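# Move three ceramic mugs into the sink

## Task

Get all three ceramic mugs into the sink without breaking any. A drop of more than a few centimetres or a hard knock breaks one. The utility cart can be moved. When finished, the grippers must be open and the robot clear of the mugs. The robot must not tip over or be left leaning.

## Robot and tools

Robot: a Rainbow Robotics RB-Y1. It has a two-wheel differential base with two rear casters. The base is 0.66 m long and 0.58 m wide, and its front edge sits 0.10 m ahead of the wheel axle. On top is a folding leg and torso, a head, and two 7-joint arms, each with a parallel gripper. The base cannot move sideways.

Frames: the base frame has its origin on the floor between the drive wheels, with x forward, y left and z up. The result reports chest, left_hand and right_hand in this frame. A hand point is midway between its finger pads. The fingers point along the hand's -z axis and close along its x axis. Printed hand positions can be off, more so at long reach. Odometry is the base frame at the start of the scene. It counts wheel turns only, so wheel slip shows up as travel. Heading is in radians, positive to the left, from -3.142 to 3.142.

execute_actions(actions, cameras): actions is a list holding zero or one action. An empty list just returns the state and images. cameras picks from head_camera, left_wrist_camera, right_wrist_camera or all. Leaving it out, or giving null, returns all cameras; [] returns none. Images come back in the order shown on the pictures line.

An action may contain the following, and its parts start together:
- base: exactly one relative move, measured from where the base last reported itself.
  - translate_m: metres, -3 to 3, forward positive.
  - rotate_rad: radians, -3.2 to 3.2, left (counter-clockwise) positive.
- joints: a single flat dictionary of absolute targets, keyed by joint name, covering both arms, the torso and the head.
- speeds: caps for this action only. translate_m 0.05 to 0.4 m/s. rotate_rad 0.1 to 1.509 rad/s.
- min_time_s: 0.1 to 8 s, the shortest time each arm or head motion may take.

Base commands needing more than 8.667 s are refused. So are unknown keys and out-of-range values, and then nothing moves.

Joint targets (radians unless the name ends in _m):
- torso_squat_rad 0 to 1.2 (larger lowers the chest).
- torso_shift_rad -0.3 to 0.6 (hips forward positive).
- torso_pitch_rad -0.2 to 1.4 (forward bow positive).
- torso_yaw_rad -1.5 to 1.5 (left positive).
- shoulder_pitch -2.356 to 2.356 (negative raises the arm forward).
- left_shoulder_roll 0 to 3.141, right_shoulder_roll -3.141 to 0 (each lifts its arm outward).
- shoulder_yaw -2.094 to 2.094.
- elbow -2.617 to 0.01 (negative bends).
- forearm_roll -3.141 to 3.141.
- wrist_pitch -1.57 to 1.919 (negative tips the hand forward).
- hand_roll -2.705 to 2.705.
- gripper_m 0 to 0.1, the opening in metres.
- head_pan_rad -0.523 to 0.523, head_tilt_rad -0.35 to 1.57 (down positive).

The yaw, roll and pan signs are the same for both arms. The torso has combined limits: squat+shift<=1.52; squat-shift+pitch<=1.57; shift+0.5pitch-0.4squat<=0.7; shift+0.3pitch-0.5squat<=0.39. A command that breaks one stops partway and reports off_target. Joints left out of an action may keep pushing toward their earlier targets. No action lasts longer than 15 s.

Gripping: to hold something, command an opening at least 0.005 m narrower than the object. The gripper will then report off_target, which is expected. Each arm can carry about 3 kg. Heavy loads held far forward can tip the robot, and nothing stops that.

Result lines:
- base_status and joint_status give how each motion ended. done means it reached the target; for the base it only means the wheels turned the full amount.
- off_target means it came to rest short of the target.
- contact_stop means it met resistance. The torso or the whole arm group then stops and drops its targets.
- time_out and stopped_with_arm are also stops.
- limit_stop_at_own_body means the self-collision guard acted before contact.
- limit_stop_at_<name> means a built-in limit stopped the motion.
- joint command not followed / not_followed means the arm-collision check held back that arm's targets. A cause line suggests what to send next.
- on_its_own lists motions not commanded in this call.
- Motor temperatures lists one value per arm joint. MOTOR HOT appears from 65 °C. At 80 °C the arm brakes and an OVER-TEMPERATURE FAULT is reported.
- A TORQUE FAULT freezes everything for 10 s.

After a stop, resend the targets. When a joint or torso stops against something, first back it off in its own action: arms first, then the torso.

wait(seconds 0 to 10): lets time pass without new commands. It returns the same state and images as an empty action.

zoom_image(camera, region [x0,y0,x1,y1] in pixels): gives a closer look at the latest image from that camera. The region can be at most 504x504 pixels.

read_manual(section): returns licence texts only.

finished_scene(scene): ends that scene for good and reports whether it succeeded. Call it only once the mugs are resting in the sink and the robot has let go and moved away.

Cautions:
- Lower mugs until they nearly touch before opening the gripper.
- Move slowly near ceramics.
- The base does not stop at furniture, and a bent leg can reach past the front edge.
- A pushing leg can slide the robot back without odometry noticing.
- Never let the arms strike or press on each other, grippers included.
- Watch motor heat while holding loads.
- Loose objects may occasionally be nudged by outside disturbances.

Each tool is called as a command line: name --argument value for each argument, lists and objects as JSON in quotes; but a table of rows of numbers goes row by row, as --pt "numbers of a row", without its own name.

## Session

execute_actions --actions '[]'

Scene clock: 0.00 s.
Motor temperatures (°C, as the motors report them): left_arm=[24 28 32 32 32 36 30] | right_arm=[30 31 25 28 34 31 37]
base_odometry: x=+0.000 y=+0.000 heading=+0.000 (m, m, rad; odometry frame)
base_status: not commanded
joint_positions: torso_squat_rad=+0.350 torso_shift_rad=-0.001 torso_pitch_rad=-0.002 torso_yaw_rad=+0.001 left_shoulder_pitch_rad=-0.034 left_shoulder_roll_rad=+0.045 left_shoulder_yaw_rad=-0.011 left_elbow_rad=-0.166 left_forearm_roll_rad=-0.001 left_wrist_pitch_rad=+0.007 left_hand_roll_rad=+0.016 left_gripper_m=+0.099 right_shoulder_pitch_rad=-0.015 right_shoulder_roll_rad=-0.035 right_shoulder_yaw_rad=-0.026 right_elbow_rad=-0.284 right_forearm_roll_rad=-0.003 right_wrist_pitch_rad=+0.016 right_hand_roll_rad=-0.001 right_gripper_m=+0.100 head_pan_rad=+0.001 head_tilt_rad=+0.399
joint_status: not commanded
chest: x=-0.2292 y=+0.0001 z=+1.2474 quat_wxyz=(+1.000, +0.000, -0.001, +0.000) (m; base frame)
left_hand: x=-0.1242 y=+0.2523 z=+0.5700 quat_wxyz=(+0.995, +0.021, -0.096, -0.005) (m; base frame)
right_hand: x=-0.0828 y=-0.2489 z=+0.5776 quat_wxyz=(+0.990, -0.018, -0.142, -0.009) (m; base frame)
pictures: head_camera, left_wrist_camera, right_wrist_camera
Images, in order (width x height): head_camera 896x504, left_wrist_camera 644x364, right_wrist_camera 644x364.

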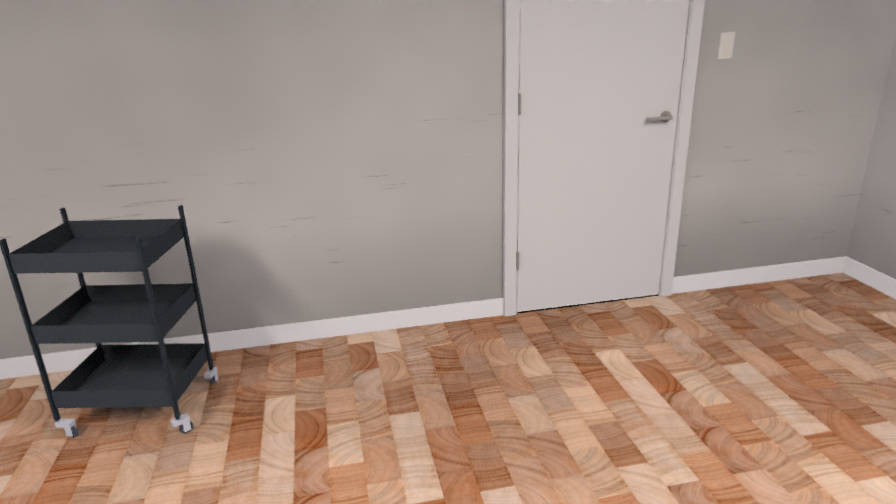

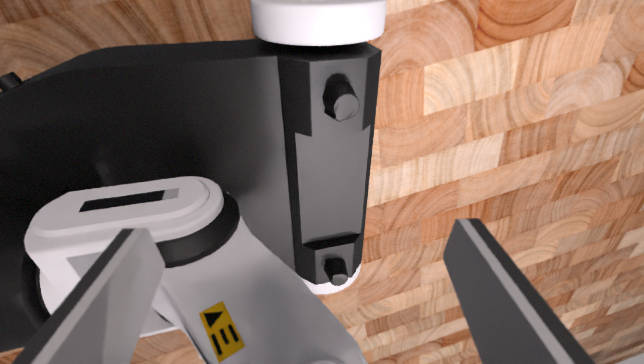

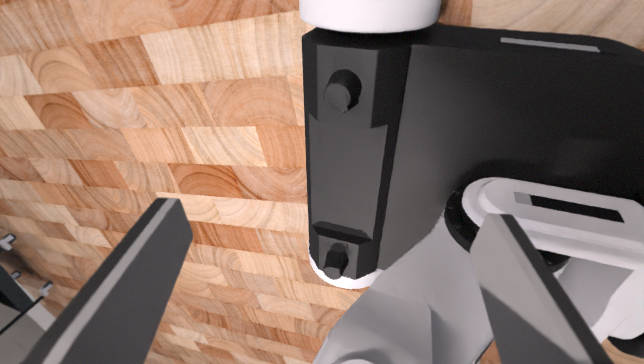

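execute_actions --actions '[{"base":{"rotate_rad":1.57}}]' --cameras '["head_camera"]'

execute_actions --actions '[{"base":{"rotate_rad":1.57}}]' --cameras '["head_camera"]'

execute_actions --actions '[{"base":{"rotate_rad":1.57}}]' --cameras '["head_camera"]'

Scene clock: 6.77 s.
Motor temperatures (°C, as the motors report them): left_arm=[24 28 32 32 32 36 30] | right_arm=[30 31 25 28 34 31 37]
base_odometry: x=+0.000 y=+0.000 heading=+1.570 (m, m, rad; odometry frame)
base_status: done
joint_positions: torso_squat_rad=+0.350 torso_shift_rad=-0.001 torso_pitch_rad=-0.002 torso_yaw_rad=+0.001 left_shoulder_pitch_rad=-0.034 left_shoulder_roll_rad=+0.045 left_shoulder_yaw_rad=-0.011 left_elbow_rad=-0.166 left_forearm_roll_rad=-0.001 left_wrist_pitch_rad=+0.007 left_hand_roll_rad=+0.016 left_gripper_m=+0.099 right_shoulder_pitch_rad=-0.015 right_shoulder_roll_rad=-0.035 right_shoulder_yaw_rad=-0.026 right_elbow_rad=-0.284 right_forearm_roll_rad=-0.003 right_wrist_pitch_rad=+0.016 right_hand_roll_rad=-0.001 right_gripper_m=+0.100 head_pan_rad=+0.001 head_tilt_rad=+0.399
joint_status: not commanded
chest: x=-0.2292 y=+0.0000 z=+1.2474 quat_wxyz=(+1.000, +0.000, -0.001, +0.000) (m; base frame)
left_hand: x=-0.1242 y=+0.2523 z=+0.5700 quat_wxyz=(+0.995, +0.021, -0.096, -0.005) (m; base frame)
right_hand: x=-0.0828 y=-0.2489 z=+0.5776 quat_wxyz=(+0.990, -0.018, -0.142, -0.009) (m; base frame)
pictures: head_camera
Images, in order (width x height): head_camera 896x504.

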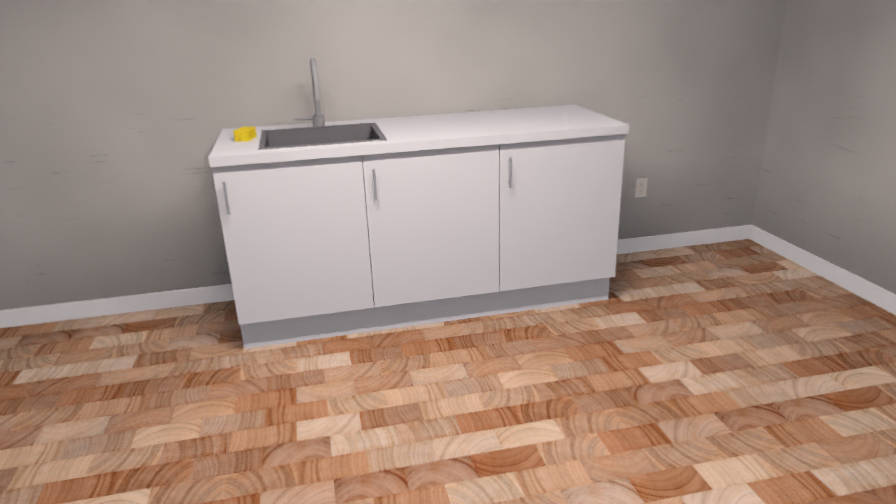

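Scene clock: 10.67 s.
Motor temperatures (°C, as the motors report them): left_arm=[24 28 32 32 32 36 30] | right_arm=[30 31 25 28 34 31 37]
base_odometry: x=+0.000 y=+0.000 heading=+3.139 (m, m, rad; odometry frame)
base_status: done
joint_positions: torso_squat_rad=+0.350 torso_shift_rad=-0.001 torso_pitch_rad=-0.002 torso_yaw_rad=+0.001 left_shoulder_pitch_rad=-0.034 left_shoulder_roll_rad=+0.045 left_shoulder_yaw_rad=-0.011 left_elbow_rad=-0.166 left_forearm_roll_rad=-0.001 left_wrist_pitch_rad=+0.007 left_hand_roll_rad=+0.016 left_gripper_m=+0.099 right_shoulder_pitch_rad=-0.015 right_shoulder_roll_rad=-0.035 right_shoulder_yaw_rad=-0.026 right_elbow_rad=-0.284 right_forearm_roll_rad=-0.003 right_wrist_pitch_rad=+0.016 right_hand_roll_rad=-0.001 right_gripper_m=+0.100 head_pan_rad=+0.001 head_tilt_rad=+0.399
joint_status: not commanded
chest: x=-0.2292 y=+0.0000 z=+1.2474 quat_wxyz=(+1.000, +0.000, -0.001, +0.000) (m; base frame)
left_hand: x=-0.1242 y=+0.2523 z=+0.5700 quat_wxyz=(+0.995, +0.021, -0.096, -0.005) (m; base frame)
right_hand: x=-0.0828 y=-0.2489 z=+0.5776 quat_wxyz=(+0.990, -0.018, -0.142, -0.009) (m; base frame)
pictures: head_camera
Images, in order (width x height): head_camera 896x504.

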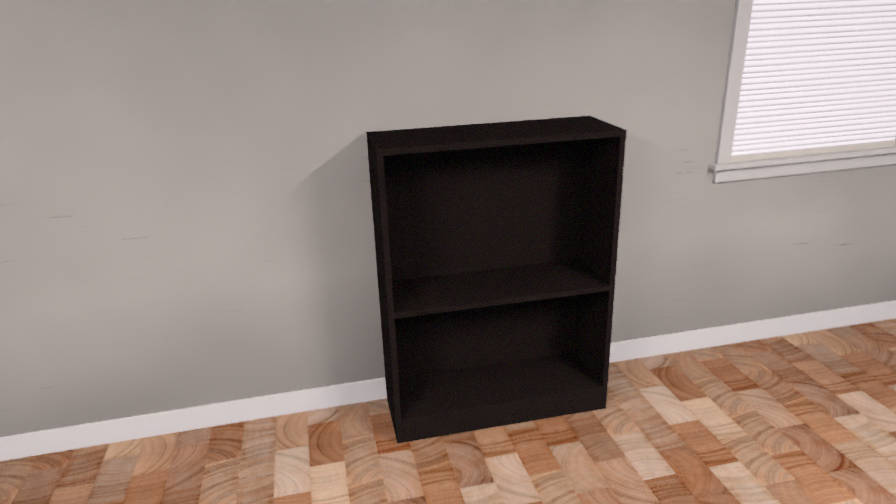

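Scene clock: 14.57 s.
Motor temperatures (°C, as the motors report them): left_arm=[24 28 32 32 32 36 30] | right_arm=[30 31 25 28 34 31 37]
base_odometry: x=+0.000 y=+0.000 heading=-1.574 (m, m, rad; odometry frame)
base_status: done
joint_positions: torso_squat_rad=+0.350 torso_shift_rad=-0.001 torso_pitch_rad=-0.002 torso_yaw_rad=+0.001 left_shoulder_pitch_rad=-0.034 left_shoulder_roll_rad=+0.045 left_shoulder_yaw_rad=-0.011 left_elbow_rad=-0.166 left_forearm_roll_rad=-0.001 left_wrist_pitch_rad=+0.007 left_hand_roll_rad=+0.016 left_gripper_m=+0.099 right_shoulder_pitch_rad=-0.015 right_shoulder_roll_rad=-0.035 right_shoulder_yaw_rad=-0.026 right_elbow_rad=-0.284 right_forearm_roll_rad=-0.003 right_wrist_pitch_rad=+0.016 right_hand_roll_rad=-0.001 right_gripper_m=+0.100 head_pan_rad=+0.001 head_tilt_rad=+0.399
joint_status: not commanded
chest: x=-0.2292 y=+0.0000 z=+1.2474 quat_wxyz=(+1.000, +0.000, -0.001, +0.000) (m; base frame)
left_hand: x=-0.1242 y=+0.2523 z=+0.5700 quat_wxyz=(+0.995, +0.021, -0.096, -0.005) (m; base frame)
right_hand: x=-0.0828 y=-0.2489 z=+0.5776 quat_wxyz=(+0.990, -0.018, -0.142, -0.009) (m; base frame)
pictures: head_camera
Images, in order (width x height): head_camera 896x504.

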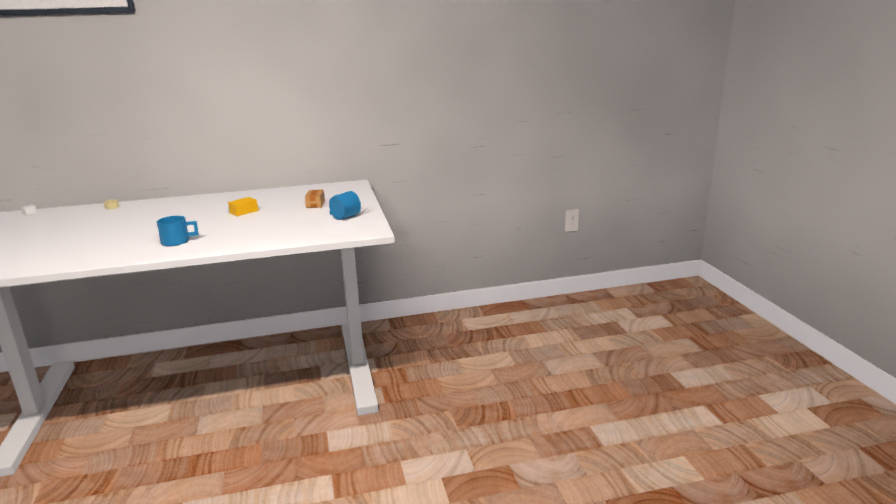

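execute_actions --actions '[{"base":{"rotate_rad":0.7}}]' --cameras '["head_camera"]'

Scene clock: 18.77 s.
Motor temperatures (°C, as the motors report them): left_arm=[24 28 32 32 32 36 30] | right_arm=[30 31 25 28 34 31 37]
base_odometry: x=+0.000 y=+0.000 heading=-0.875 (m, m, rad; odometry frame)
base_status: done
joint_positions: torso_squat_rad=+0.350 torso_shift_rad=-0.001 torso_pitch_rad=-0.002 torso_yaw_rad=+0.001 left_shoulder_pitch_rad=-0.034 left_shoulder_roll_rad=+0.045 left_shoulder_yaw_rad=-0.011 left_elbow_rad=-0.166 left_forearm_roll_rad=-0.001 left_wrist_pitch_rad=+0.007 left_hand_roll_rad=+0.016 left_gripper_m=+0.099 right_shoulder_pitch_rad=-0.015 right_shoulder_roll_rad=-0.035 right_shoulder_yaw_rad=-0.026 right_elbow_rad=-0.284 right_forearm_roll_rad=-0.003 right_wrist_pitch_rad=+0.016 right_hand_roll_rad=-0.001 right_gripper_m=+0.100 head_pan_rad=+0.001 head_tilt_rad=+0.399
joint_status: not commanded
chest: x=-0.2292 y=+0.0000 z=+1.2474 quat_wxyz=(+1.000, +0.000, -0.001, +0.000) (m; base frame)
left_hand: x=-0.1242 y=+0.2523 z=+0.5700 quat_wxyz=(+0.995, +0.021, -0.096, -0.005) (m; base frame)
right_hand: x=-0.0828 y=-0.2489 z=+0.5776 quat_wxyz=(+0.990, -0.018, -0.142, -0.009) (m; base frame)
pictures: head_camera
Images, in order (width x height): head_camera 896x504.

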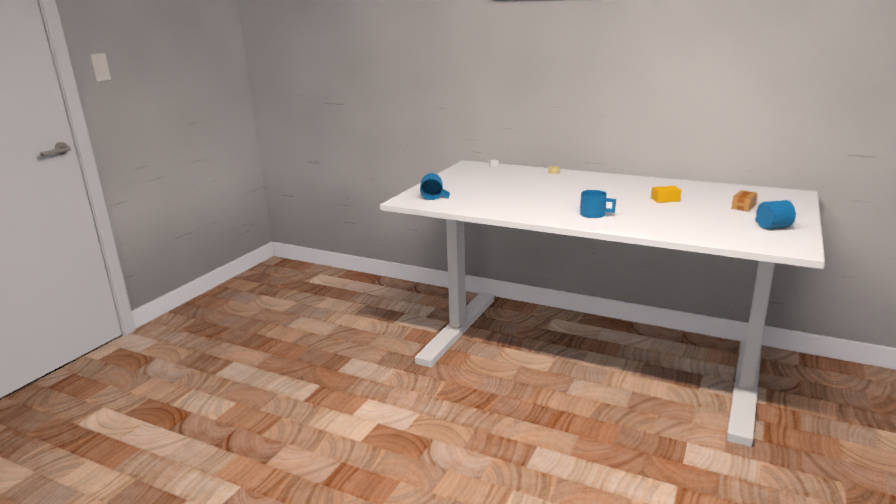

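execute_actions --actions '[{"base":{"rotate_rad":-0.38}}]' --cameras '[]'

execute_actions --actions '[{"base":{"translate_m":1.1},"joints":{"head_tilt_rad":0.7}}]' --cameras '["head_camera"]'

Scene clock: 27.40 s.
Motor temperatures (°C, as the motors report them): left_arm=[24 28 32 32 32 36 30] | right_arm=[30 31 25 28 34 31 37]
base_odometry: x=+0.000 y=+0.000 heading=-1.254 (m, m, rad; odometry frame)
base_status: done
joint_positions: torso_squat_rad=+0.350 torso_shift_rad=-0.001 torso_pitch_rad=-0.002 torso_yaw_rad=+0.001 left_shoulder_pitch_rad=-0.034 left_shoulder_roll_rad=+0.045 left_shoulder_yaw_rad=-0.011 left_elbow_rad=-0.166 left_forearm_roll_rad=-0.001 left_wrist_pitch_rad=+0.007 left_hand_roll_rad=+0.016 left_gripper_m=+0.099 right_shoulder_pitch_rad=-0.015 right_shoulder_roll_rad=-0.035 right_shoulder_yaw_rad=-0.026 right_elbow_rad=-0.284 right_forearm_roll_rad=-0.003 right_wrist_pitch_rad=+0.016 right_hand_roll_rad=-0.001 right_gripper_m=+0.100 head_pan_rad=+0.001 head_tilt_rad=+0.399
joint_status: not commanded
chest: x=-0.2292 y=+0.0001 z=+1.2474 quat_wxyz=(+1.000, +0.000, -0.001, +0.000) (m; base frame)
left_hand: x=-0.1242 y=+0.2523 z=+0.5700 quat_wxyz=(+0.995, +0.021, -0.096, -0.005) (m; base frame)
right_hand: x=-0.0828 y=-0.2489 z=+0.5776 quat_wxyz=(+0.990, -0.018, -0.142, -0.009) (m; base frame)
pictures: none
No camera images: the call's "cameras" was empty. Leave "cameras" out to get every camera's image.

Scene clock: 31.60 s.
Motor temperatures (°C, as the motors report them): left_arm=[24 28 32 32 32 36 30] | right_arm=[30 31 25 28 34 31 37]
base_odometry: x=+0.344 y=-1.045 heading=-1.253 (m, m, rad; odometry frame)
base_status: done
joint_positions: torso_squat_rad=+0.350 torso_shift_rad=-0.001 torso_pitch_rad=-0.002 torso_yaw_rad=+0.001 left_shoulder_pitch_rad=-0.034 left_shoulder_roll_rad=+0.045 left_shoulder_yaw_rad=-0.011 left_elbow_rad=-0.166 left_forearm_roll_rad=-0.001 left_wrist_pitch_rad=+0.007 left_hand_roll_rad=+0.016 left_gripper_m=+0.099 right_shoulder_pitch_rad=-0.015 right_shoulder_roll_rad=-0.035 right_shoulder_yaw_rad=-0.026 right_elbow_rad=-0.284 right_forearm_roll_rad=-0.003 right_wrist_pitch_rad=+0.016 right_hand_roll_rad=-0.001 right_gripper_m=+0.100 head_pan_rad=+0.001 head_tilt_rad=+0.700
joint_status: all done
chest: x=-0.2291 y=+0.0001 z=+1.2474 quat_wxyz=(+1.000, +0.000, -0.001, +0.000) (m; base frame)
left_hand: x=-0.1241 y=+0.2523 z=+0.5700 quat_wxyz=(+0.995, +0.021, -0.096, -0.005) (m; base frame)
right_hand: x=-0.0827 y=-0.2489 z=+0.5776 quat_wxyz=(+0.990, -0.018, -0.142, -0.009) (m; base frame)
pictures: head_camera
Images, in order (width x height): head_camera 896x504.

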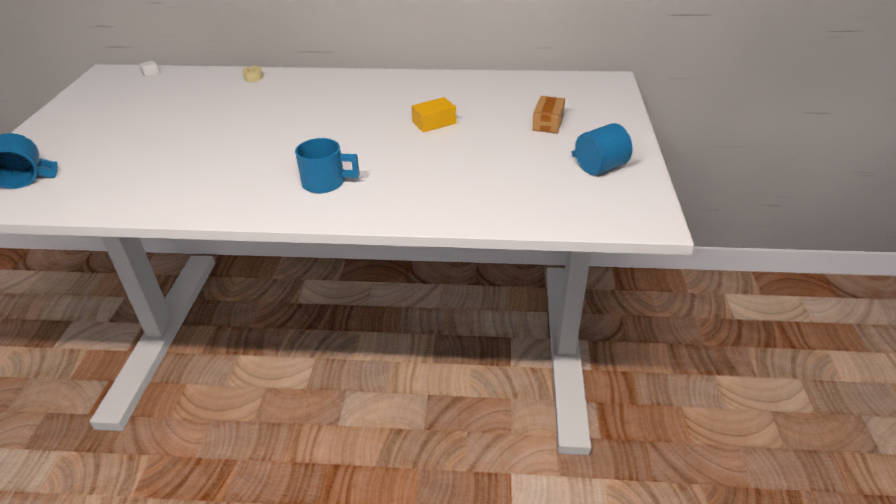

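execute_actions --actions '[{"base":{"translate_m":0.55},"speeds":{"translate_m":0.2},"joints":{"head_tilt_rad":0.9,"left_shoulder_pitch_rad":-1.2,"left_elbow_rad":-1.2,"left_wrist_pitch_rad":1.9,"right_shoulder_pitch_rad":-1.2,"right_elbow_rad":-1.2,"right_wrist_pitch_rad":1.9,"torso_pitch_rad":0.5,"torso_shift_rad":0.3}}]'

Scene clock: 46.00 s.
Motor temperatures (°C, as the motors report them): left_arm=[24 28 32 32 32 36 30] | right_arm=[30 31 25 28 34 31 37]
base_odometry: x=+0.516 y=-1.567 heading=-1.253 (m, m, rad; odometry frame)
base_status: done
joint_positions: torso_squat_rad=+0.350 torso_shift_rad=+0.300 torso_pitch_rad=+0.500 torso_yaw_rad=+0.001 left_shoulder_pitch_rad=-1.200 left_shoulder_roll_rad=+0.045 left_shoulder_yaw_rad=-0.011 left_elbow_rad=-1.200 left_forearm_roll_rad=-0.001 left_wrist_pitch_rad=+1.900 left_hand_roll_rad=+0.016 left_gripper_m=+0.099 right_shoulder_pitch_rad=-1.200 right_shoulder_roll_rad=-0.035 right_shoulder_yaw_rad=-0.026 right_elbow_rad=-1.200 right_forearm_roll_rad=-0.003 right_wrist_pitch_rad=+1.900 right_hand_roll_rad=-0.001 right_gripper_m=+0.100 head_pan_rad=+0.001 head_tilt_rad=+0.900
joint_status: all done
chest: x=+0.1147 y=+0.0000 z=+1.1801 quat_wxyz=(+0.969, +0.000, +0.247, +0.000) (m; base frame)
left_hand: x=+0.5643 y=+0.0908 z=+0.8559 quat_wxyz=(+0.984, +0.041, +0.023, -0.174) (m; base frame)
right_hand: x=+0.5633 y=-0.0875 z=+0.8554 quat_wxyz=(+0.984, -0.023, +0.027, +0.172) (m; base frame)
pictures: head_camera, left_wrist_camera, right_wrist_camera
Images, in order (width x height): head_camera 896x504, left_wrist_camera 644x364, right_wrist_camera 644x364.

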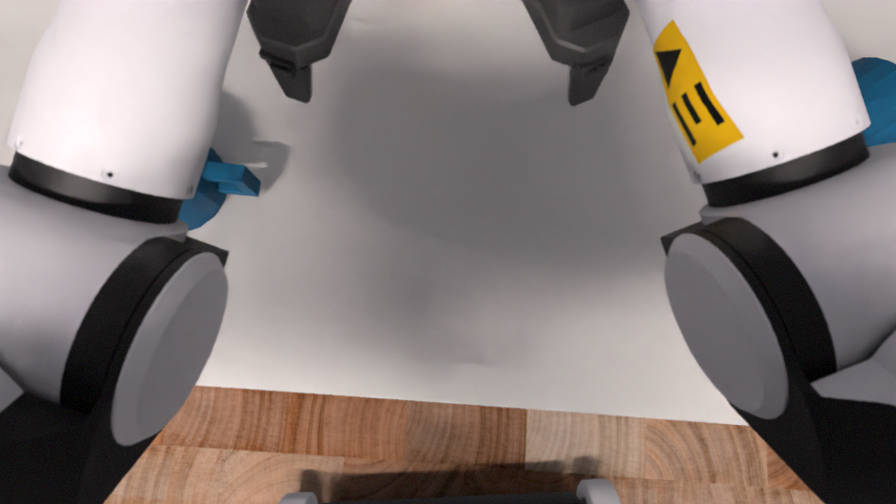

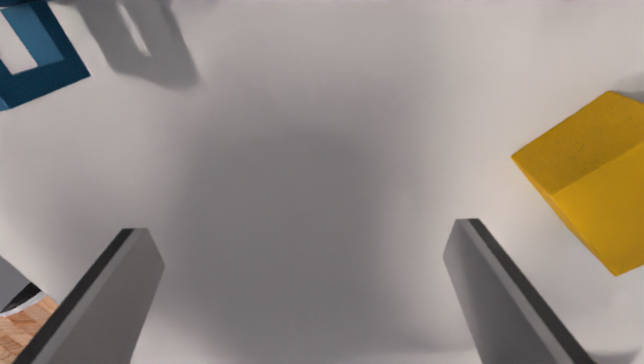

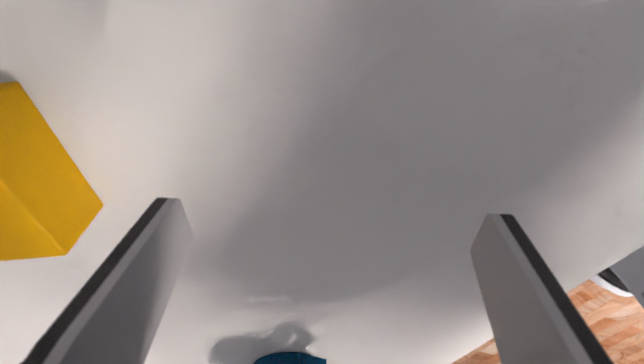

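execute_actions --actions '[{"joints":{"torso_squat_rad":0.2,"left_shoulder_roll_rad":0.45,"right_shoulder_roll_rad":-0.6,"left_shoulder_pitch_rad":-0.9,"left_elbow_rad":-1.5,"right_shoulder_pitch_rad":-1.0,"right_elbow_rad":-1.4}}]'

Scene clock: 51.67 s.
Motor temperatures (°C, as the motors report them): left_arm=[25 28 32 32 32 36 30] | right_arm=[30 31 25 28 34 31 37]
base_odometry: x=+0.516 y=-1.567 heading=-1.253 (m, m, rad; odometry frame)
base_status: not commanded
joint_positions: torso_squat_rad=+0.200 torso_shift_rad=+0.300 torso_pitch_rad=+0.500 torso_yaw_rad=+0.001 left_shoulder_pitch_rad=-0.900 left_shoulder_roll_rad=+0.450 left_shoulder_yaw_rad=-0.011 left_elbow_rad=-1.500 left_forearm_roll_rad=-0.001 left_wrist_pitch_rad=+1.900 left_hand_roll_rad=+0.016 left_gripper_m=+0.099 right_shoulder_pitch_rad=-1.000 right_shoulder_roll_rad=-0.600 right_shoulder_yaw_rad=-0.026 right_elbow_rad=-1.400 right_forearm_roll_rad=-0.003 right_wrist_pitch_rad=+1.900 right_hand_roll_rad=-0.001 right_gripper_m=+0.100 head_pan_rad=+0.001 head_tilt_rad=+0.900
joint_status: all done
chest: x=+0.1231 y=+0.0000 z=+1.2074 quat_wxyz=(+0.969, +0.000, +0.247, +0.000) (m; base frame)
left_hand: x=+0.5624 y=+0.3312 z=+0.8861 quat_wxyz=(+0.978, +0.201, -0.008, -0.061) (m; base frame)
right_hand: x=+0.5921 y=-0.4023 z=+0.9390 quat_wxyz=(+0.968, -0.252, -0.021, +0.013) (m; base frame)
pictures: head_camera, left_wrist_camera, right_wrist_camera
Images, in order (width x height): head_camera 896x504, left_wrist_camera 644x364, right_wrist_camera 644x364.

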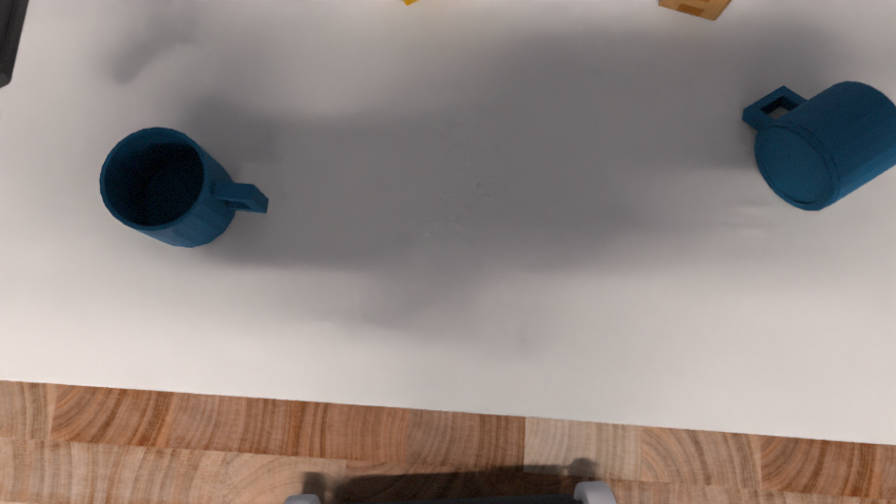

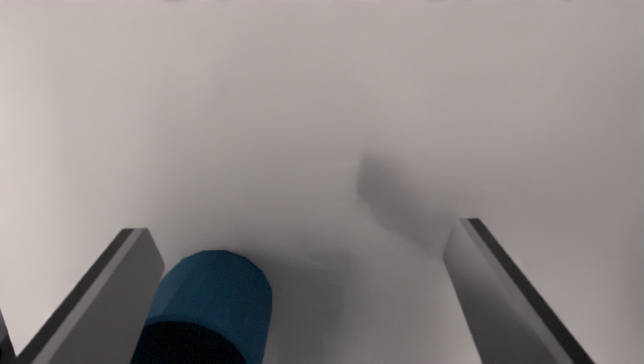

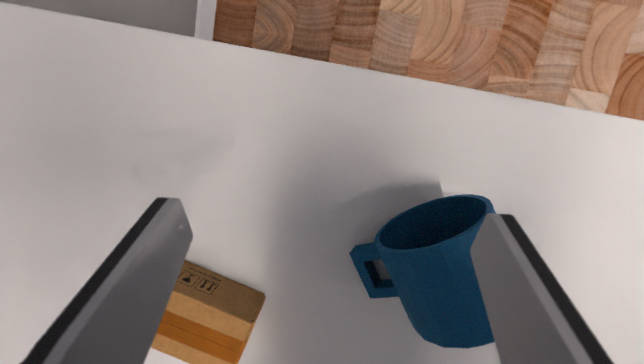

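execute_actions --actions '[{"base":{"translate_m":-0.07},"joints":{"left_forearm_roll_rad":0.4,"right_forearm_roll_rad":-0.62,"right_shoulder_roll_rad":-0.75,"right_hand_roll_rad":0.55,"left_gripper_m":0.05}}]'

Scene clock: 70.33 s.
Motor temperatures (°C, as the motors report them): left_arm=[25 28 32 33 32 36 30] | right_arm=[30 31 25 28 34 31 37]
base_odometry: x=+0.494 y=-1.501 heading=-1.253 (m, m, rad; odometry frame)
base_status: done
joint_positions: torso_squat_rad=+0.200 torso_shift_rad=+0.300 torso_pitch_rad=+0.500 torso_yaw_rad=+0.001 left_shoulder_pitch_rad=-0.900 left_shoulder_roll_rad=+0.450 left_shoulder_yaw_rad=-0.011 left_elbow_rad=-1.500 left_forearm_roll_rad=+0.400 left_wrist_pitch_rad=+1.900 left_hand_roll_rad=+0.016 left_gripper_m=+0.050 right_shoulder_pitch_rad=-1.000 right_shoulder_roll_rad=-0.750 right_shoulder_yaw_rad=-0.026 right_elbow_rad=-1.400 right_forearm_roll_rad=-0.620 right_wrist_pitch_rad=+1.900 right_hand_roll_rad=+0.550 right_gripper_m=+0.100 head_pan_rad=+0.001 head_tilt_rad=+0.900
joint_status: all done
chest: x=+0.1230 y=+0.0000 z=+1.2075 quat_wxyz=(+0.969, +0.000, +0.247, +0.000) (m; base frame)
left_hand: x=+0.5450 y=+0.2480 z=+0.8678 quat_wxyz=(+0.992, +0.013, +0.020, -0.123) (m; base frame)
right_hand: x=+0.5846 y=-0.3464 z=+0.9399 quat_wxyz=(+0.937, -0.030, +0.002, +0.349) (m; base frame)
pictures: head_camera, left_wrist_camera, right_wrist_camera
Images, in order (width x height): head_camera 896x504, left_wrist_camera 644x364, right_wrist_camera 644x364.

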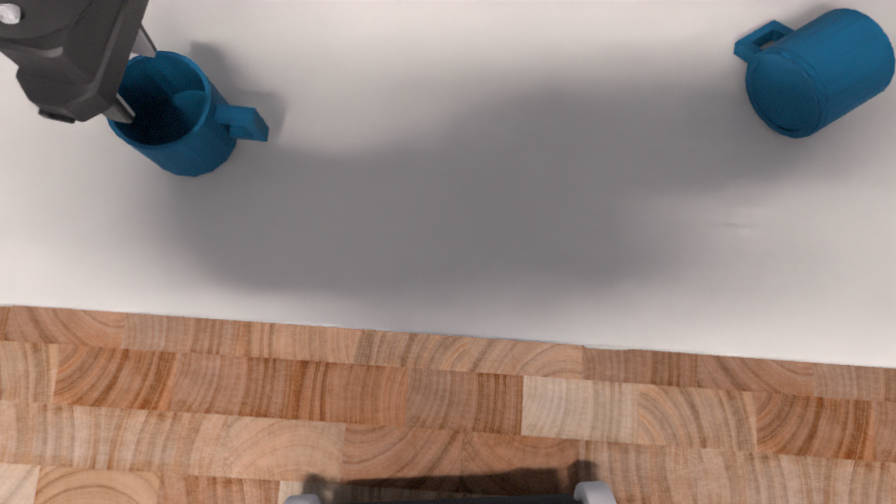

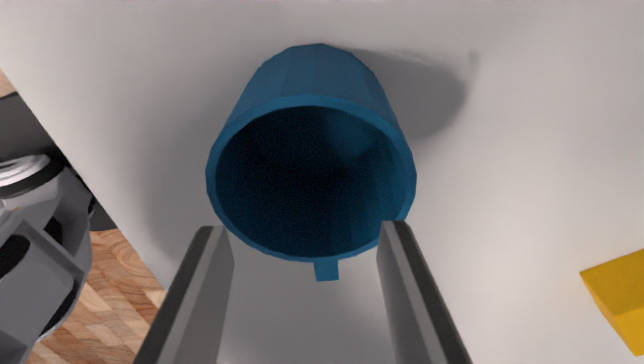

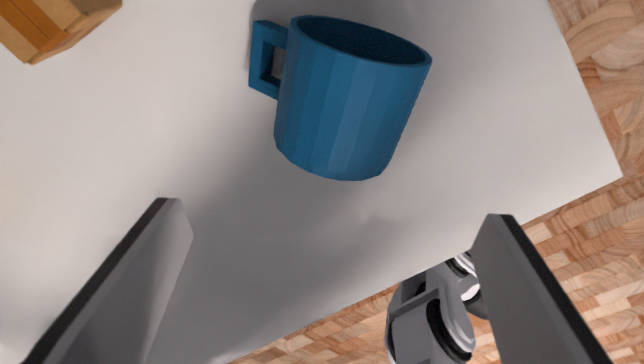

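execute_actions --actions '[{"base":{"translate_m":0.035},"joints":{"right_elbow_rad":-1.1,"right_wrist_pitch_rad":1.6}}]'

Scene clock: 83.63 s.
Motor temperatures (°C, as the motors report them): left_arm=[25 28 32 33 32 36 30] | right_arm=[30 31 25 28 34 31 37]
base_odometry: x=+0.505 y=-1.534 heading=-1.253 (m, m, rad; odometry frame)
base_status: done
joint_positions: torso_squat_rad=+0.200 torso_shift_rad=+0.300 torso_pitch_rad=+0.500 torso_yaw_rad=+0.001 left_shoulder_pitch_rad=-0.900 left_shoulder_roll_rad=+0.450 left_shoulder_yaw_rad=-0.011 left_elbow_rad=-1.500 left_forearm_roll_rad=+0.400 left_wrist_pitch_rad=+1.900 left_hand_roll_rad=+0.016 left_gripper_m=+0.050 right_shoulder_pitch_rad=-1.000 right_shoulder_roll_rad=-0.750 right_shoulder_yaw_rad=-0.026 right_elbow_rad=-1.100 right_forearm_roll_rad=-0.620 right_wrist_pitch_rad=+1.600 right_hand_roll_rad=+0.550 right_gripper_m=+0.100 head_pan_rad=+0.001 head_tilt_rad=+0.900
joint_status: all done
chest: x=+0.1231 y=+0.0000 z=+1.2074 quat_wxyz=(+0.969, +0.000, +0.247, +0.000) (m; base frame)
left_hand: x=+0.5451 y=+0.2480 z=+0.8678 quat_wxyz=(+0.992, +0.013, +0.020, -0.123) (m; base frame)
right_hand: x=+0.6049 y=-0.3845 z=+0.8788 quat_wxyz=(+0.963, -0.020, -0.031, +0.268) (m; base frame)
pictures: head_camera, left_wrist_camera, right_wrist_camera
Images, in order (width x height): head_camera 896x504, left_wrist_camera 644x364, right_wrist_camera 644x364.

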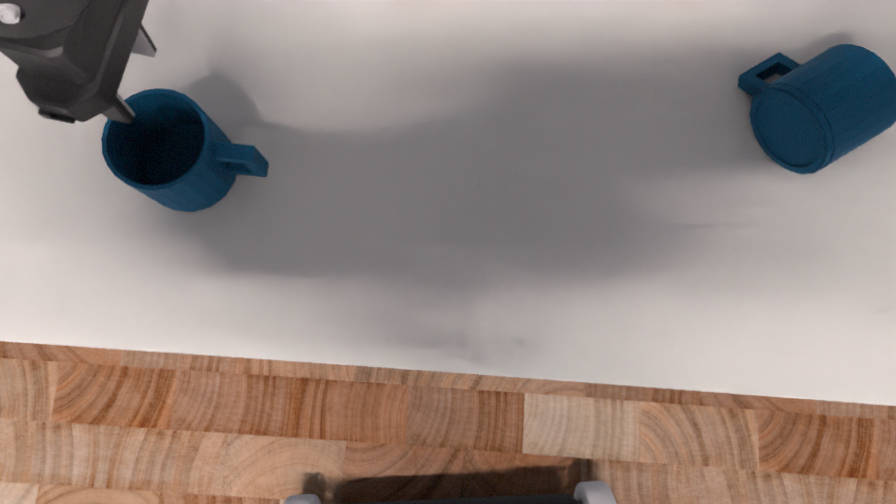

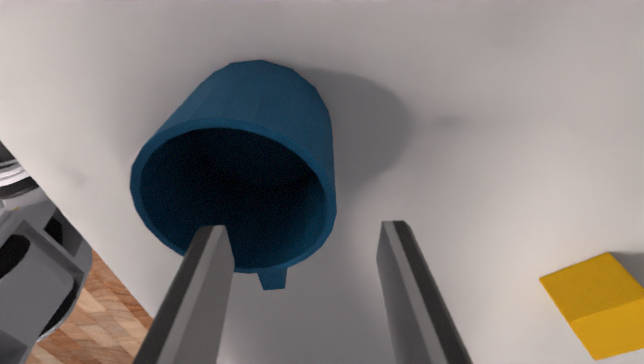

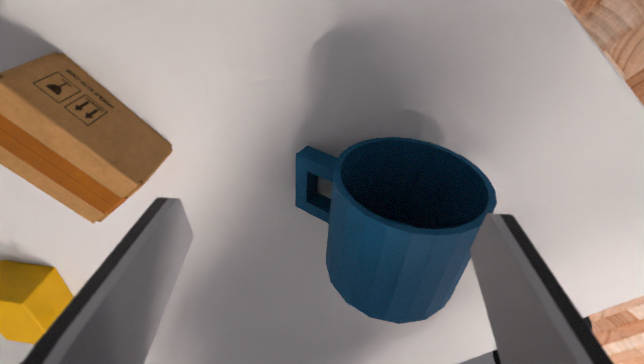

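execute_actions --actions '[{"joints":{"left_elbow_rad":-1.25,"left_wrist_pitch_rad":1.65,"right_shoulder_pitch_rad":-0.8,"right_elbow_rad":-1.3}}]'

Scene clock: 90.60 s.
Motor temperatures (°C, as the motors report them): left_arm=[25 28 32 33 32 36 30] | right_arm=[30 31 25 28 34 31 37]
base_odometry: x=+0.505 y=-1.534 heading=-1.253 (m, m, rad; odometry frame)
base_status: not commanded
joint_positions: torso_squat_rad=+0.200 torso_shift_rad=+0.300 torso_pitch_rad=+0.500 torso_yaw_rad=+0.001 left_shoulder_pitch_rad=-0.900 left_shoulder_roll_rad=+0.450 left_shoulder_yaw_rad=-0.011 left_elbow_rad=-1.250 left_forearm_roll_rad=+0.400 left_wrist_pitch_rad=+1.650 left_hand_roll_rad=+0.016 left_gripper_m=+0.050 right_shoulder_pitch_rad=-0.800 right_shoulder_roll_rad=-0.750 right_shoulder_yaw_rad=-0.026 right_elbow_rad=-1.300 right_forearm_roll_rad=-0.620 right_wrist_pitch_rad=+1.600 right_hand_roll_rad=+0.550 right_gripper_m=+0.100 head_pan_rad=+0.001 head_tilt_rad=+0.900
joint_status: all done
chest: x=+0.1231 y=+0.0000 z=+1.2074 quat_wxyz=(+0.969, +0.000, +0.247, +0.000) (m; base frame)
left_hand: x=+0.5564 y=+0.2668 z=+0.8086 quat_wxyz=(+0.997, +0.003, +0.011, -0.076) (m; base frame)
right_hand: x=+0.5563 y=-0.3916 z=+0.8484 quat_wxyz=(+0.954, -0.034, -0.012, +0.299) (m; base frame)
pictures: head_camera, left_wrist_camera, right_wrist_camera
Images, in order (width x height): head_camera 896x504, left_wrist_camera 644x364, right_wrist_camera 644x364.

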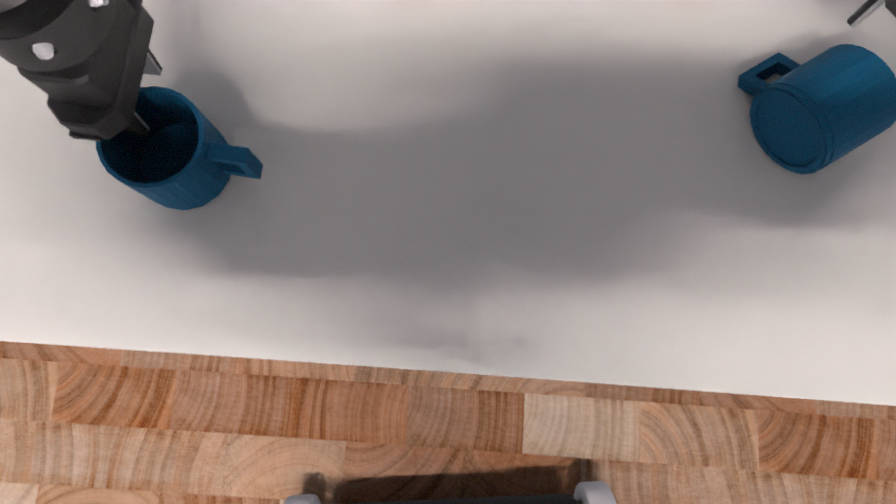

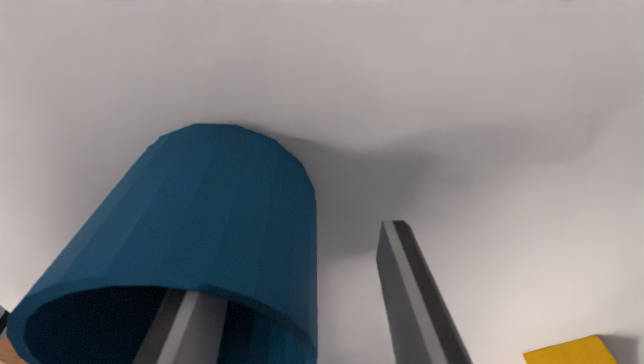

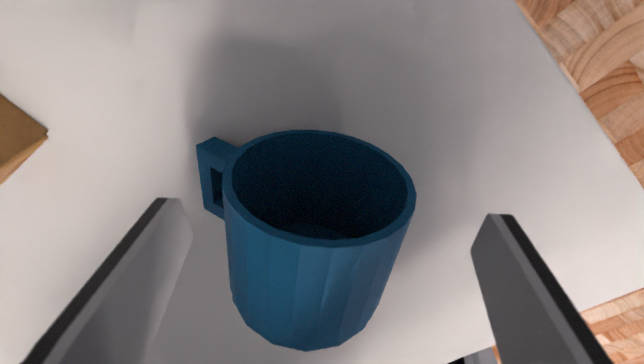

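execute_actions --actions '[{"joints":{"left_gripper_m":0.0,"right_shoulder_roll_rad":-0.67,"right_forearm_roll_rad":-0.54,"right_elbow_rad":-1.35,"right_wrist_pitch_rad":1.65}}]' --cameras '["left_wrist_camera","right_wrist_camera"]'

Scene clock: 94.30 s.
Motor temperatures (°C, as the motors report them): left_arm=[25 28 32 33 32 36 30] | right_arm=[30 31 25 28 34 31 37]
base_odometry: x=+0.505 y=-1.534 heading=-1.253 (m, m, rad; odometry frame)
base_status: not commanded
joint_positions: torso_squat_rad=+0.200 torso_shift_rad=+0.300 torso_pitch_rad=+0.500 torso_yaw_rad=+0.001 left_shoulder_pitch_rad=-0.900 left_shoulder_roll_rad=+0.450 left_shoulder_yaw_rad=-0.011 left_elbow_rad=-1.250 left_forearm_roll_rad=+0.400 left_wrist_pitch_rad=+1.650 left_hand_roll_rad=+0.016 left_gripper_m=+0.004 right_shoulder_pitch_rad=-0.800 right_shoulder_roll_rad=-0.670 right_shoulder_yaw_rad=-0.026 right_elbow_rad=-1.350 right_forearm_roll_rad=-0.540 right_wrist_pitch_rad=+1.650 right_hand_roll_rad=+0.550 right_gripper_m=+0.100 head_pan_rad=+0.001 head_tilt_rad=+0.900
joint_status: left_gripper_m off_target (ended at +0.004, target +0.000); the others done
chest: x=+0.1231 y=+0.0000 z=+1.2074 quat_wxyz=(+0.969, +0.000, +0.247, +0.000) (m; base frame)
left_hand: x=+0.5564 y=+0.2669 z=+0.8086 quat_wxyz=(+0.997, +0.003, +0.011, -0.076) (m; base frame)
right_hand: x=+0.5507 y=-0.3623 z=+0.8405 quat_wxyz=(+0.947, -0.034, -0.001, +0.319) (m; base frame)
pictures: left_wrist_camera, right_wrist_camera
Images, in order (width x height): left_wrist_camera 644x364, right_wrist_camera 644x364.

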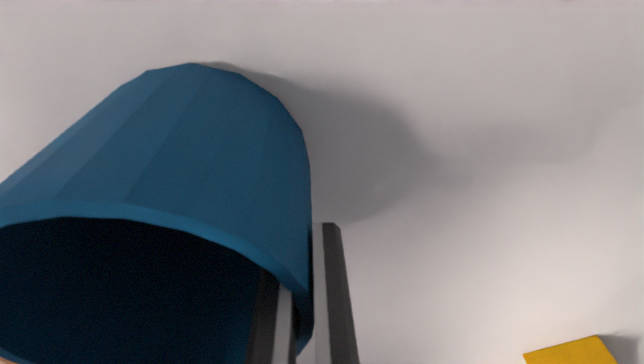

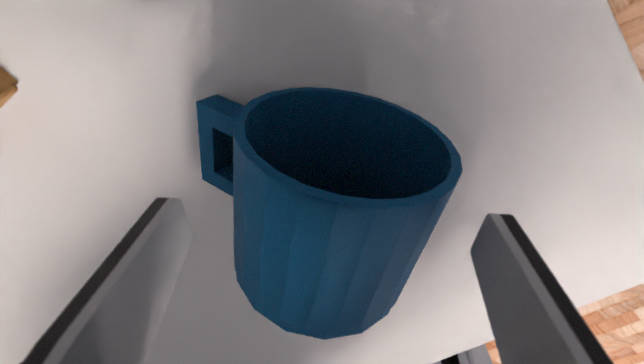

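execute_actions --actions '[{"joints":{"right_elbow_rad":-1.13,"right_wrist_pitch_rad":1.43},"min_time_s":1.5}]' --cameras '["right_wrist_camera"]'

Scene clock: 99.87 s.
Motor temperatures (°C, as the motors report them): left_arm=[25 28 32 33 32 36 30] | right_arm=[30 32 25 28 34 31 37]
base_odometry: x=+0.505 y=-1.534 heading=-1.253 (m, m, rad; odometry frame)
base_status: not commanded
joint_positions: torso_squat_rad=+0.200 torso_shift_rad=+0.300 torso_pitch_rad=+0.500 torso_yaw_rad=+0.001 left_shoulder_pitch_rad=-0.900 left_shoulder_roll_rad=+0.450 left_shoulder_yaw_rad=-0.011 left_elbow_rad=-1.250 left_forearm_roll_rad=+0.400 left_wrist_pitch_rad=+1.650 left_hand_roll_rad=+0.016 left_gripper_m=+0.004 right_shoulder_pitch_rad=-0.800 right_shoulder_roll_rad=-0.670 right_shoulder_yaw_rad=-0.026 right_elbow_rad=-1.130 right_forearm_roll_rad=-0.540 right_wrist_pitch_rad=+1.430 right_hand_roll_rad=+0.550 right_gripper_m=+0.100 head_pan_rad=+0.001 head_tilt_rad=+0.900
joint_status: all done
chest: x=+0.1231 y=+0.0000 z=+1.2074 quat_wxyz=(+0.969, +0.000, +0.247, +0.000) (m; base frame)
left_hand: x=+0.5563 y=+0.2669 z=+0.8086 quat_wxyz=(+0.997, +0.003, +0.011, -0.076) (m; base frame)
right_hand: x=+0.5527 y=-0.3948 z=+0.7946 quat_wxyz=(+0.963, -0.039, -0.017, +0.266) (m; base frame)
pictures: right_wrist_camera
Images, in order (width x height): right_wrist_camera 644x364.

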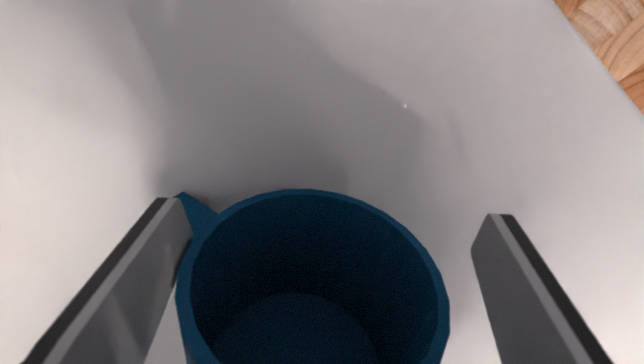

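execute_actions --actions '[{"joints":{"right_shoulder_roll_rad":-0.6,"right_forearm_roll_rad":-0.47,"right_elbow_rad":-1.18,"right_wrist_pitch_rad":1.46},"min_time_s":1.5}]' --cameras '["right_wrist_camera","head_camera"]'

Scene clock: 104.23 s.
Motor temperatures (°C, as the motors report them): left_arm=[25 28 32 33 32 36 30] | right_arm=[30 32 25 28 34 31 37]
base_odometry: x=+0.505 y=-1.534 heading=-1.253 (m, m, rad; odometry frame)
base_status: not commanded
joint_positions: torso_squat_rad=+0.200 torso_shift_rad=+0.300 torso_pitch_rad=+0.500 torso_yaw_rad=+0.001 left_shoulder_pitch_rad=-0.900 left_shoulder_roll_rad=+0.450 left_shoulder_yaw_rad=-0.011 left_elbow_rad=-1.250 left_forearm_roll_rad=+0.400 left_wrist_pitch_rad=+1.650 left_hand_roll_rad=+0.016 left_gripper_m=+0.004 right_shoulder_pitch_rad=-0.800 right_shoulder_roll_rad=-0.602 right_shoulder_yaw_rad=-0.026 right_elbow_rad=-1.180 right_forearm_roll_rad=-0.470 right_wrist_pitch_rad=+1.460 right_hand_roll_rad=+0.550 right_gripper_m=+0.100 head_pan_rad=+0.001 head_tilt_rad=+0.900
joint_status: all done
chest: x=+0.1231 y=+0.0000 z=+1.2075 quat_wxyz=(+0.969, +0.000, +0.247, +0.000) (m; base frame)
left_hand: x=+0.5564 y=+0.2668 z=+0.8086 quat_wxyz=(+0.997, +0.003, +0.011, -0.076) (m; base frame)
right_hand: x=+0.5532 y=-0.3653 z=+0.7898 quat_wxyz=(+0.956, -0.040, -0.016, +0.289) (m; base frame)
pictures: head_camera, right_wrist_camera
Images, in order (width x height): head_camera 896x504, right_wrist_camera 644x364.

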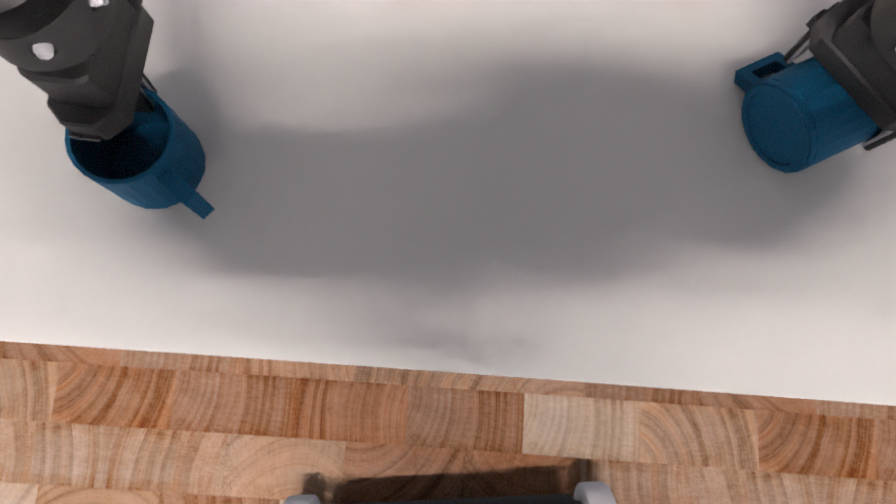

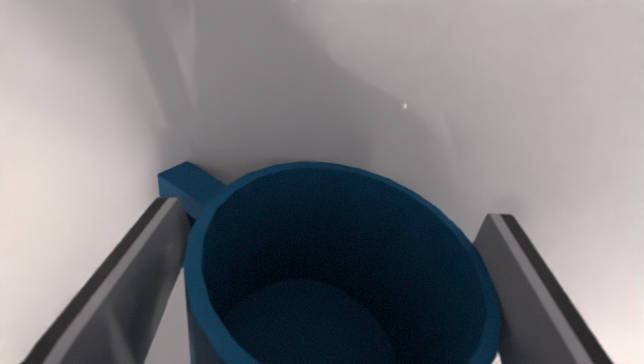

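execute_actions --actions '[{"joints":{"right_gripper_m":0.06}}]' --cameras '[]'

execute_actions --actions '[{"joints":{"torso_pitch_rad":0.25,"left_wrist_pitch_rad":1.9,"right_wrist_pitch_rad":1.71,"head_tilt_rad":0.8}}]'

Scene clock: 108.93 s.
Motor temperatures (°C, as the motors report them): left_arm=[25 28 32 33 32 36 30] | right_arm=[30 31 25 28 34 31 37]
base_odometry: x=+0.505 y=-1.534 heading=-1.253 (m, m, rad; odometry frame)
base_status: not commanded
joint_positions: torso_squat_rad=+0.200 torso_shift_rad=+0.300 torso_pitch_rad=+0.500 torso_yaw_rad=+0.001 left_shoulder_pitch_rad=-0.900 left_shoulder_roll_rad=+0.450 left_shoulder_yaw_rad=-0.011 left_elbow_rad=-1.250 left_forearm_roll_rad=+0.400 left_wrist_pitch_rad=+1.650 left_hand_roll_rad=+0.016 left_gripper_m=+0.004 right_shoulder_pitch_rad=-0.800 right_shoulder_roll_rad=-0.601 right_shoulder_yaw_rad=-0.026 right_elbow_rad=-1.180 right_forearm_roll_rad=-0.470 right_wrist_pitch_rad=+1.460 right_hand_roll_rad=+0.550 right_gripper_m=+0.092 head_pan_rad=+0.001 head_tilt_rad=+0.900
joint_status: right_gripper_m off_target (ended at +0.092, target +0.060)
chest: x=+0.1231 y=+0.0000 z=+1.2075 quat_wxyz=(+0.969, +0.000, +0.247, +0.000) (m; base frame)
left_hand: x=+0.5563 y=+0.2668 z=+0.8086 quat_wxyz=(+0.997, +0.003, +0.011, -0.076) (m; base frame)
right_hand: x=+0.5531 y=-0.3651 z=+0.7898 quat_wxyz=(+0.956, -0.040, -0.016, +0.289) (m; base frame)
pictures: none
No camera images: the call's "cameras" was empty. Leave "cameras" out to get every camera's image.

Scene clock: 110.53 s.
Motor temperatures (°C, as the motors report them): left_arm=[25 28 32 33 32 36 30] | right_arm=[30 31 25 28 34 31 37]
base_odometry: x=+0.505 y=-1.534 heading=-1.253 (m, m, rad; odometry frame)
base_status: not commanded
joint_positions: torso_squat_rad=+0.200 torso_shift_rad=+0.300 torso_pitch_rad=+0.250 torso_yaw_rad=+0.001 left_shoulder_pitch_rad=-0.900 left_shoulder_roll_rad=+0.450 left_shoulder_yaw_rad=-0.011 left_elbow_rad=-1.250 left_forearm_roll_rad=+0.400 left_wrist_pitch_rad=+1.900 left_hand_roll_rad=+0.016 left_gripper_m=+0.004 right_shoulder_pitch_rad=-0.800 right_shoulder_roll_rad=-0.600 right_shoulder_yaw_rad=-0.026 right_elbow_rad=-1.180 right_forearm_roll_rad=-0.470 right_wrist_pitch_rad=+1.710 right_hand_roll_rad=+0.550 right_gripper_m=+0.092 head_pan_rad=+0.001 head_tilt_rad=+0.800
joint_status: all done
chest: x=+0.0514 y=+0.0000 z=+1.2357 quat_wxyz=(+0.992, +0.000, +0.125, +0.000) (m; base frame)
left_hand: x=+0.5133 y=+0.2764 z=+0.9505 quat_wxyz=(+0.997, +0.023, +0.011, -0.072) (m; base frame)
right_hand: x=+0.5145 y=-0.3662 z=+0.9266 quat_wxyz=(+0.959, -0.043, -0.015, +0.280) (m; base frame)
pictures: head_camera, left_wrist_camera, right_wrist_camera
Images, in order (width x height): head_camera 896x504, left_wrist_camera 644x364, right_wrist_camera 644x364.

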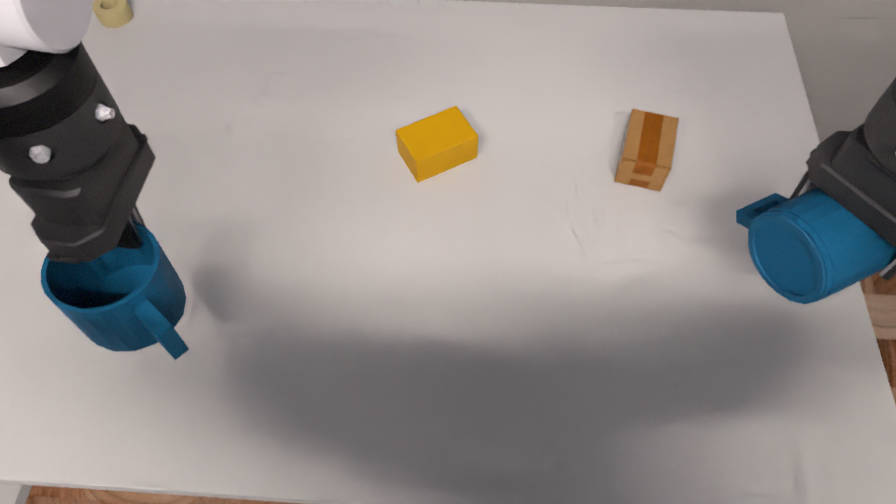

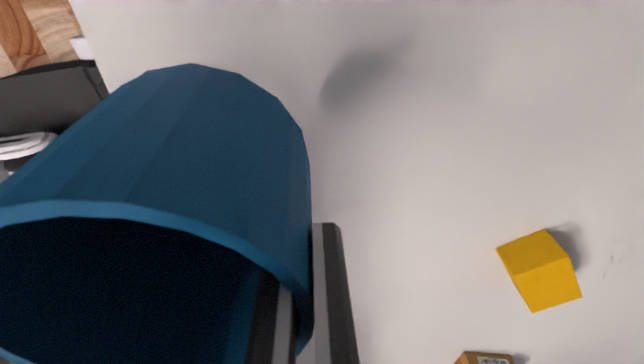

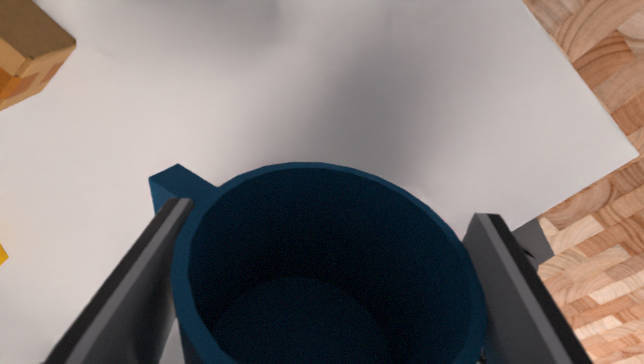

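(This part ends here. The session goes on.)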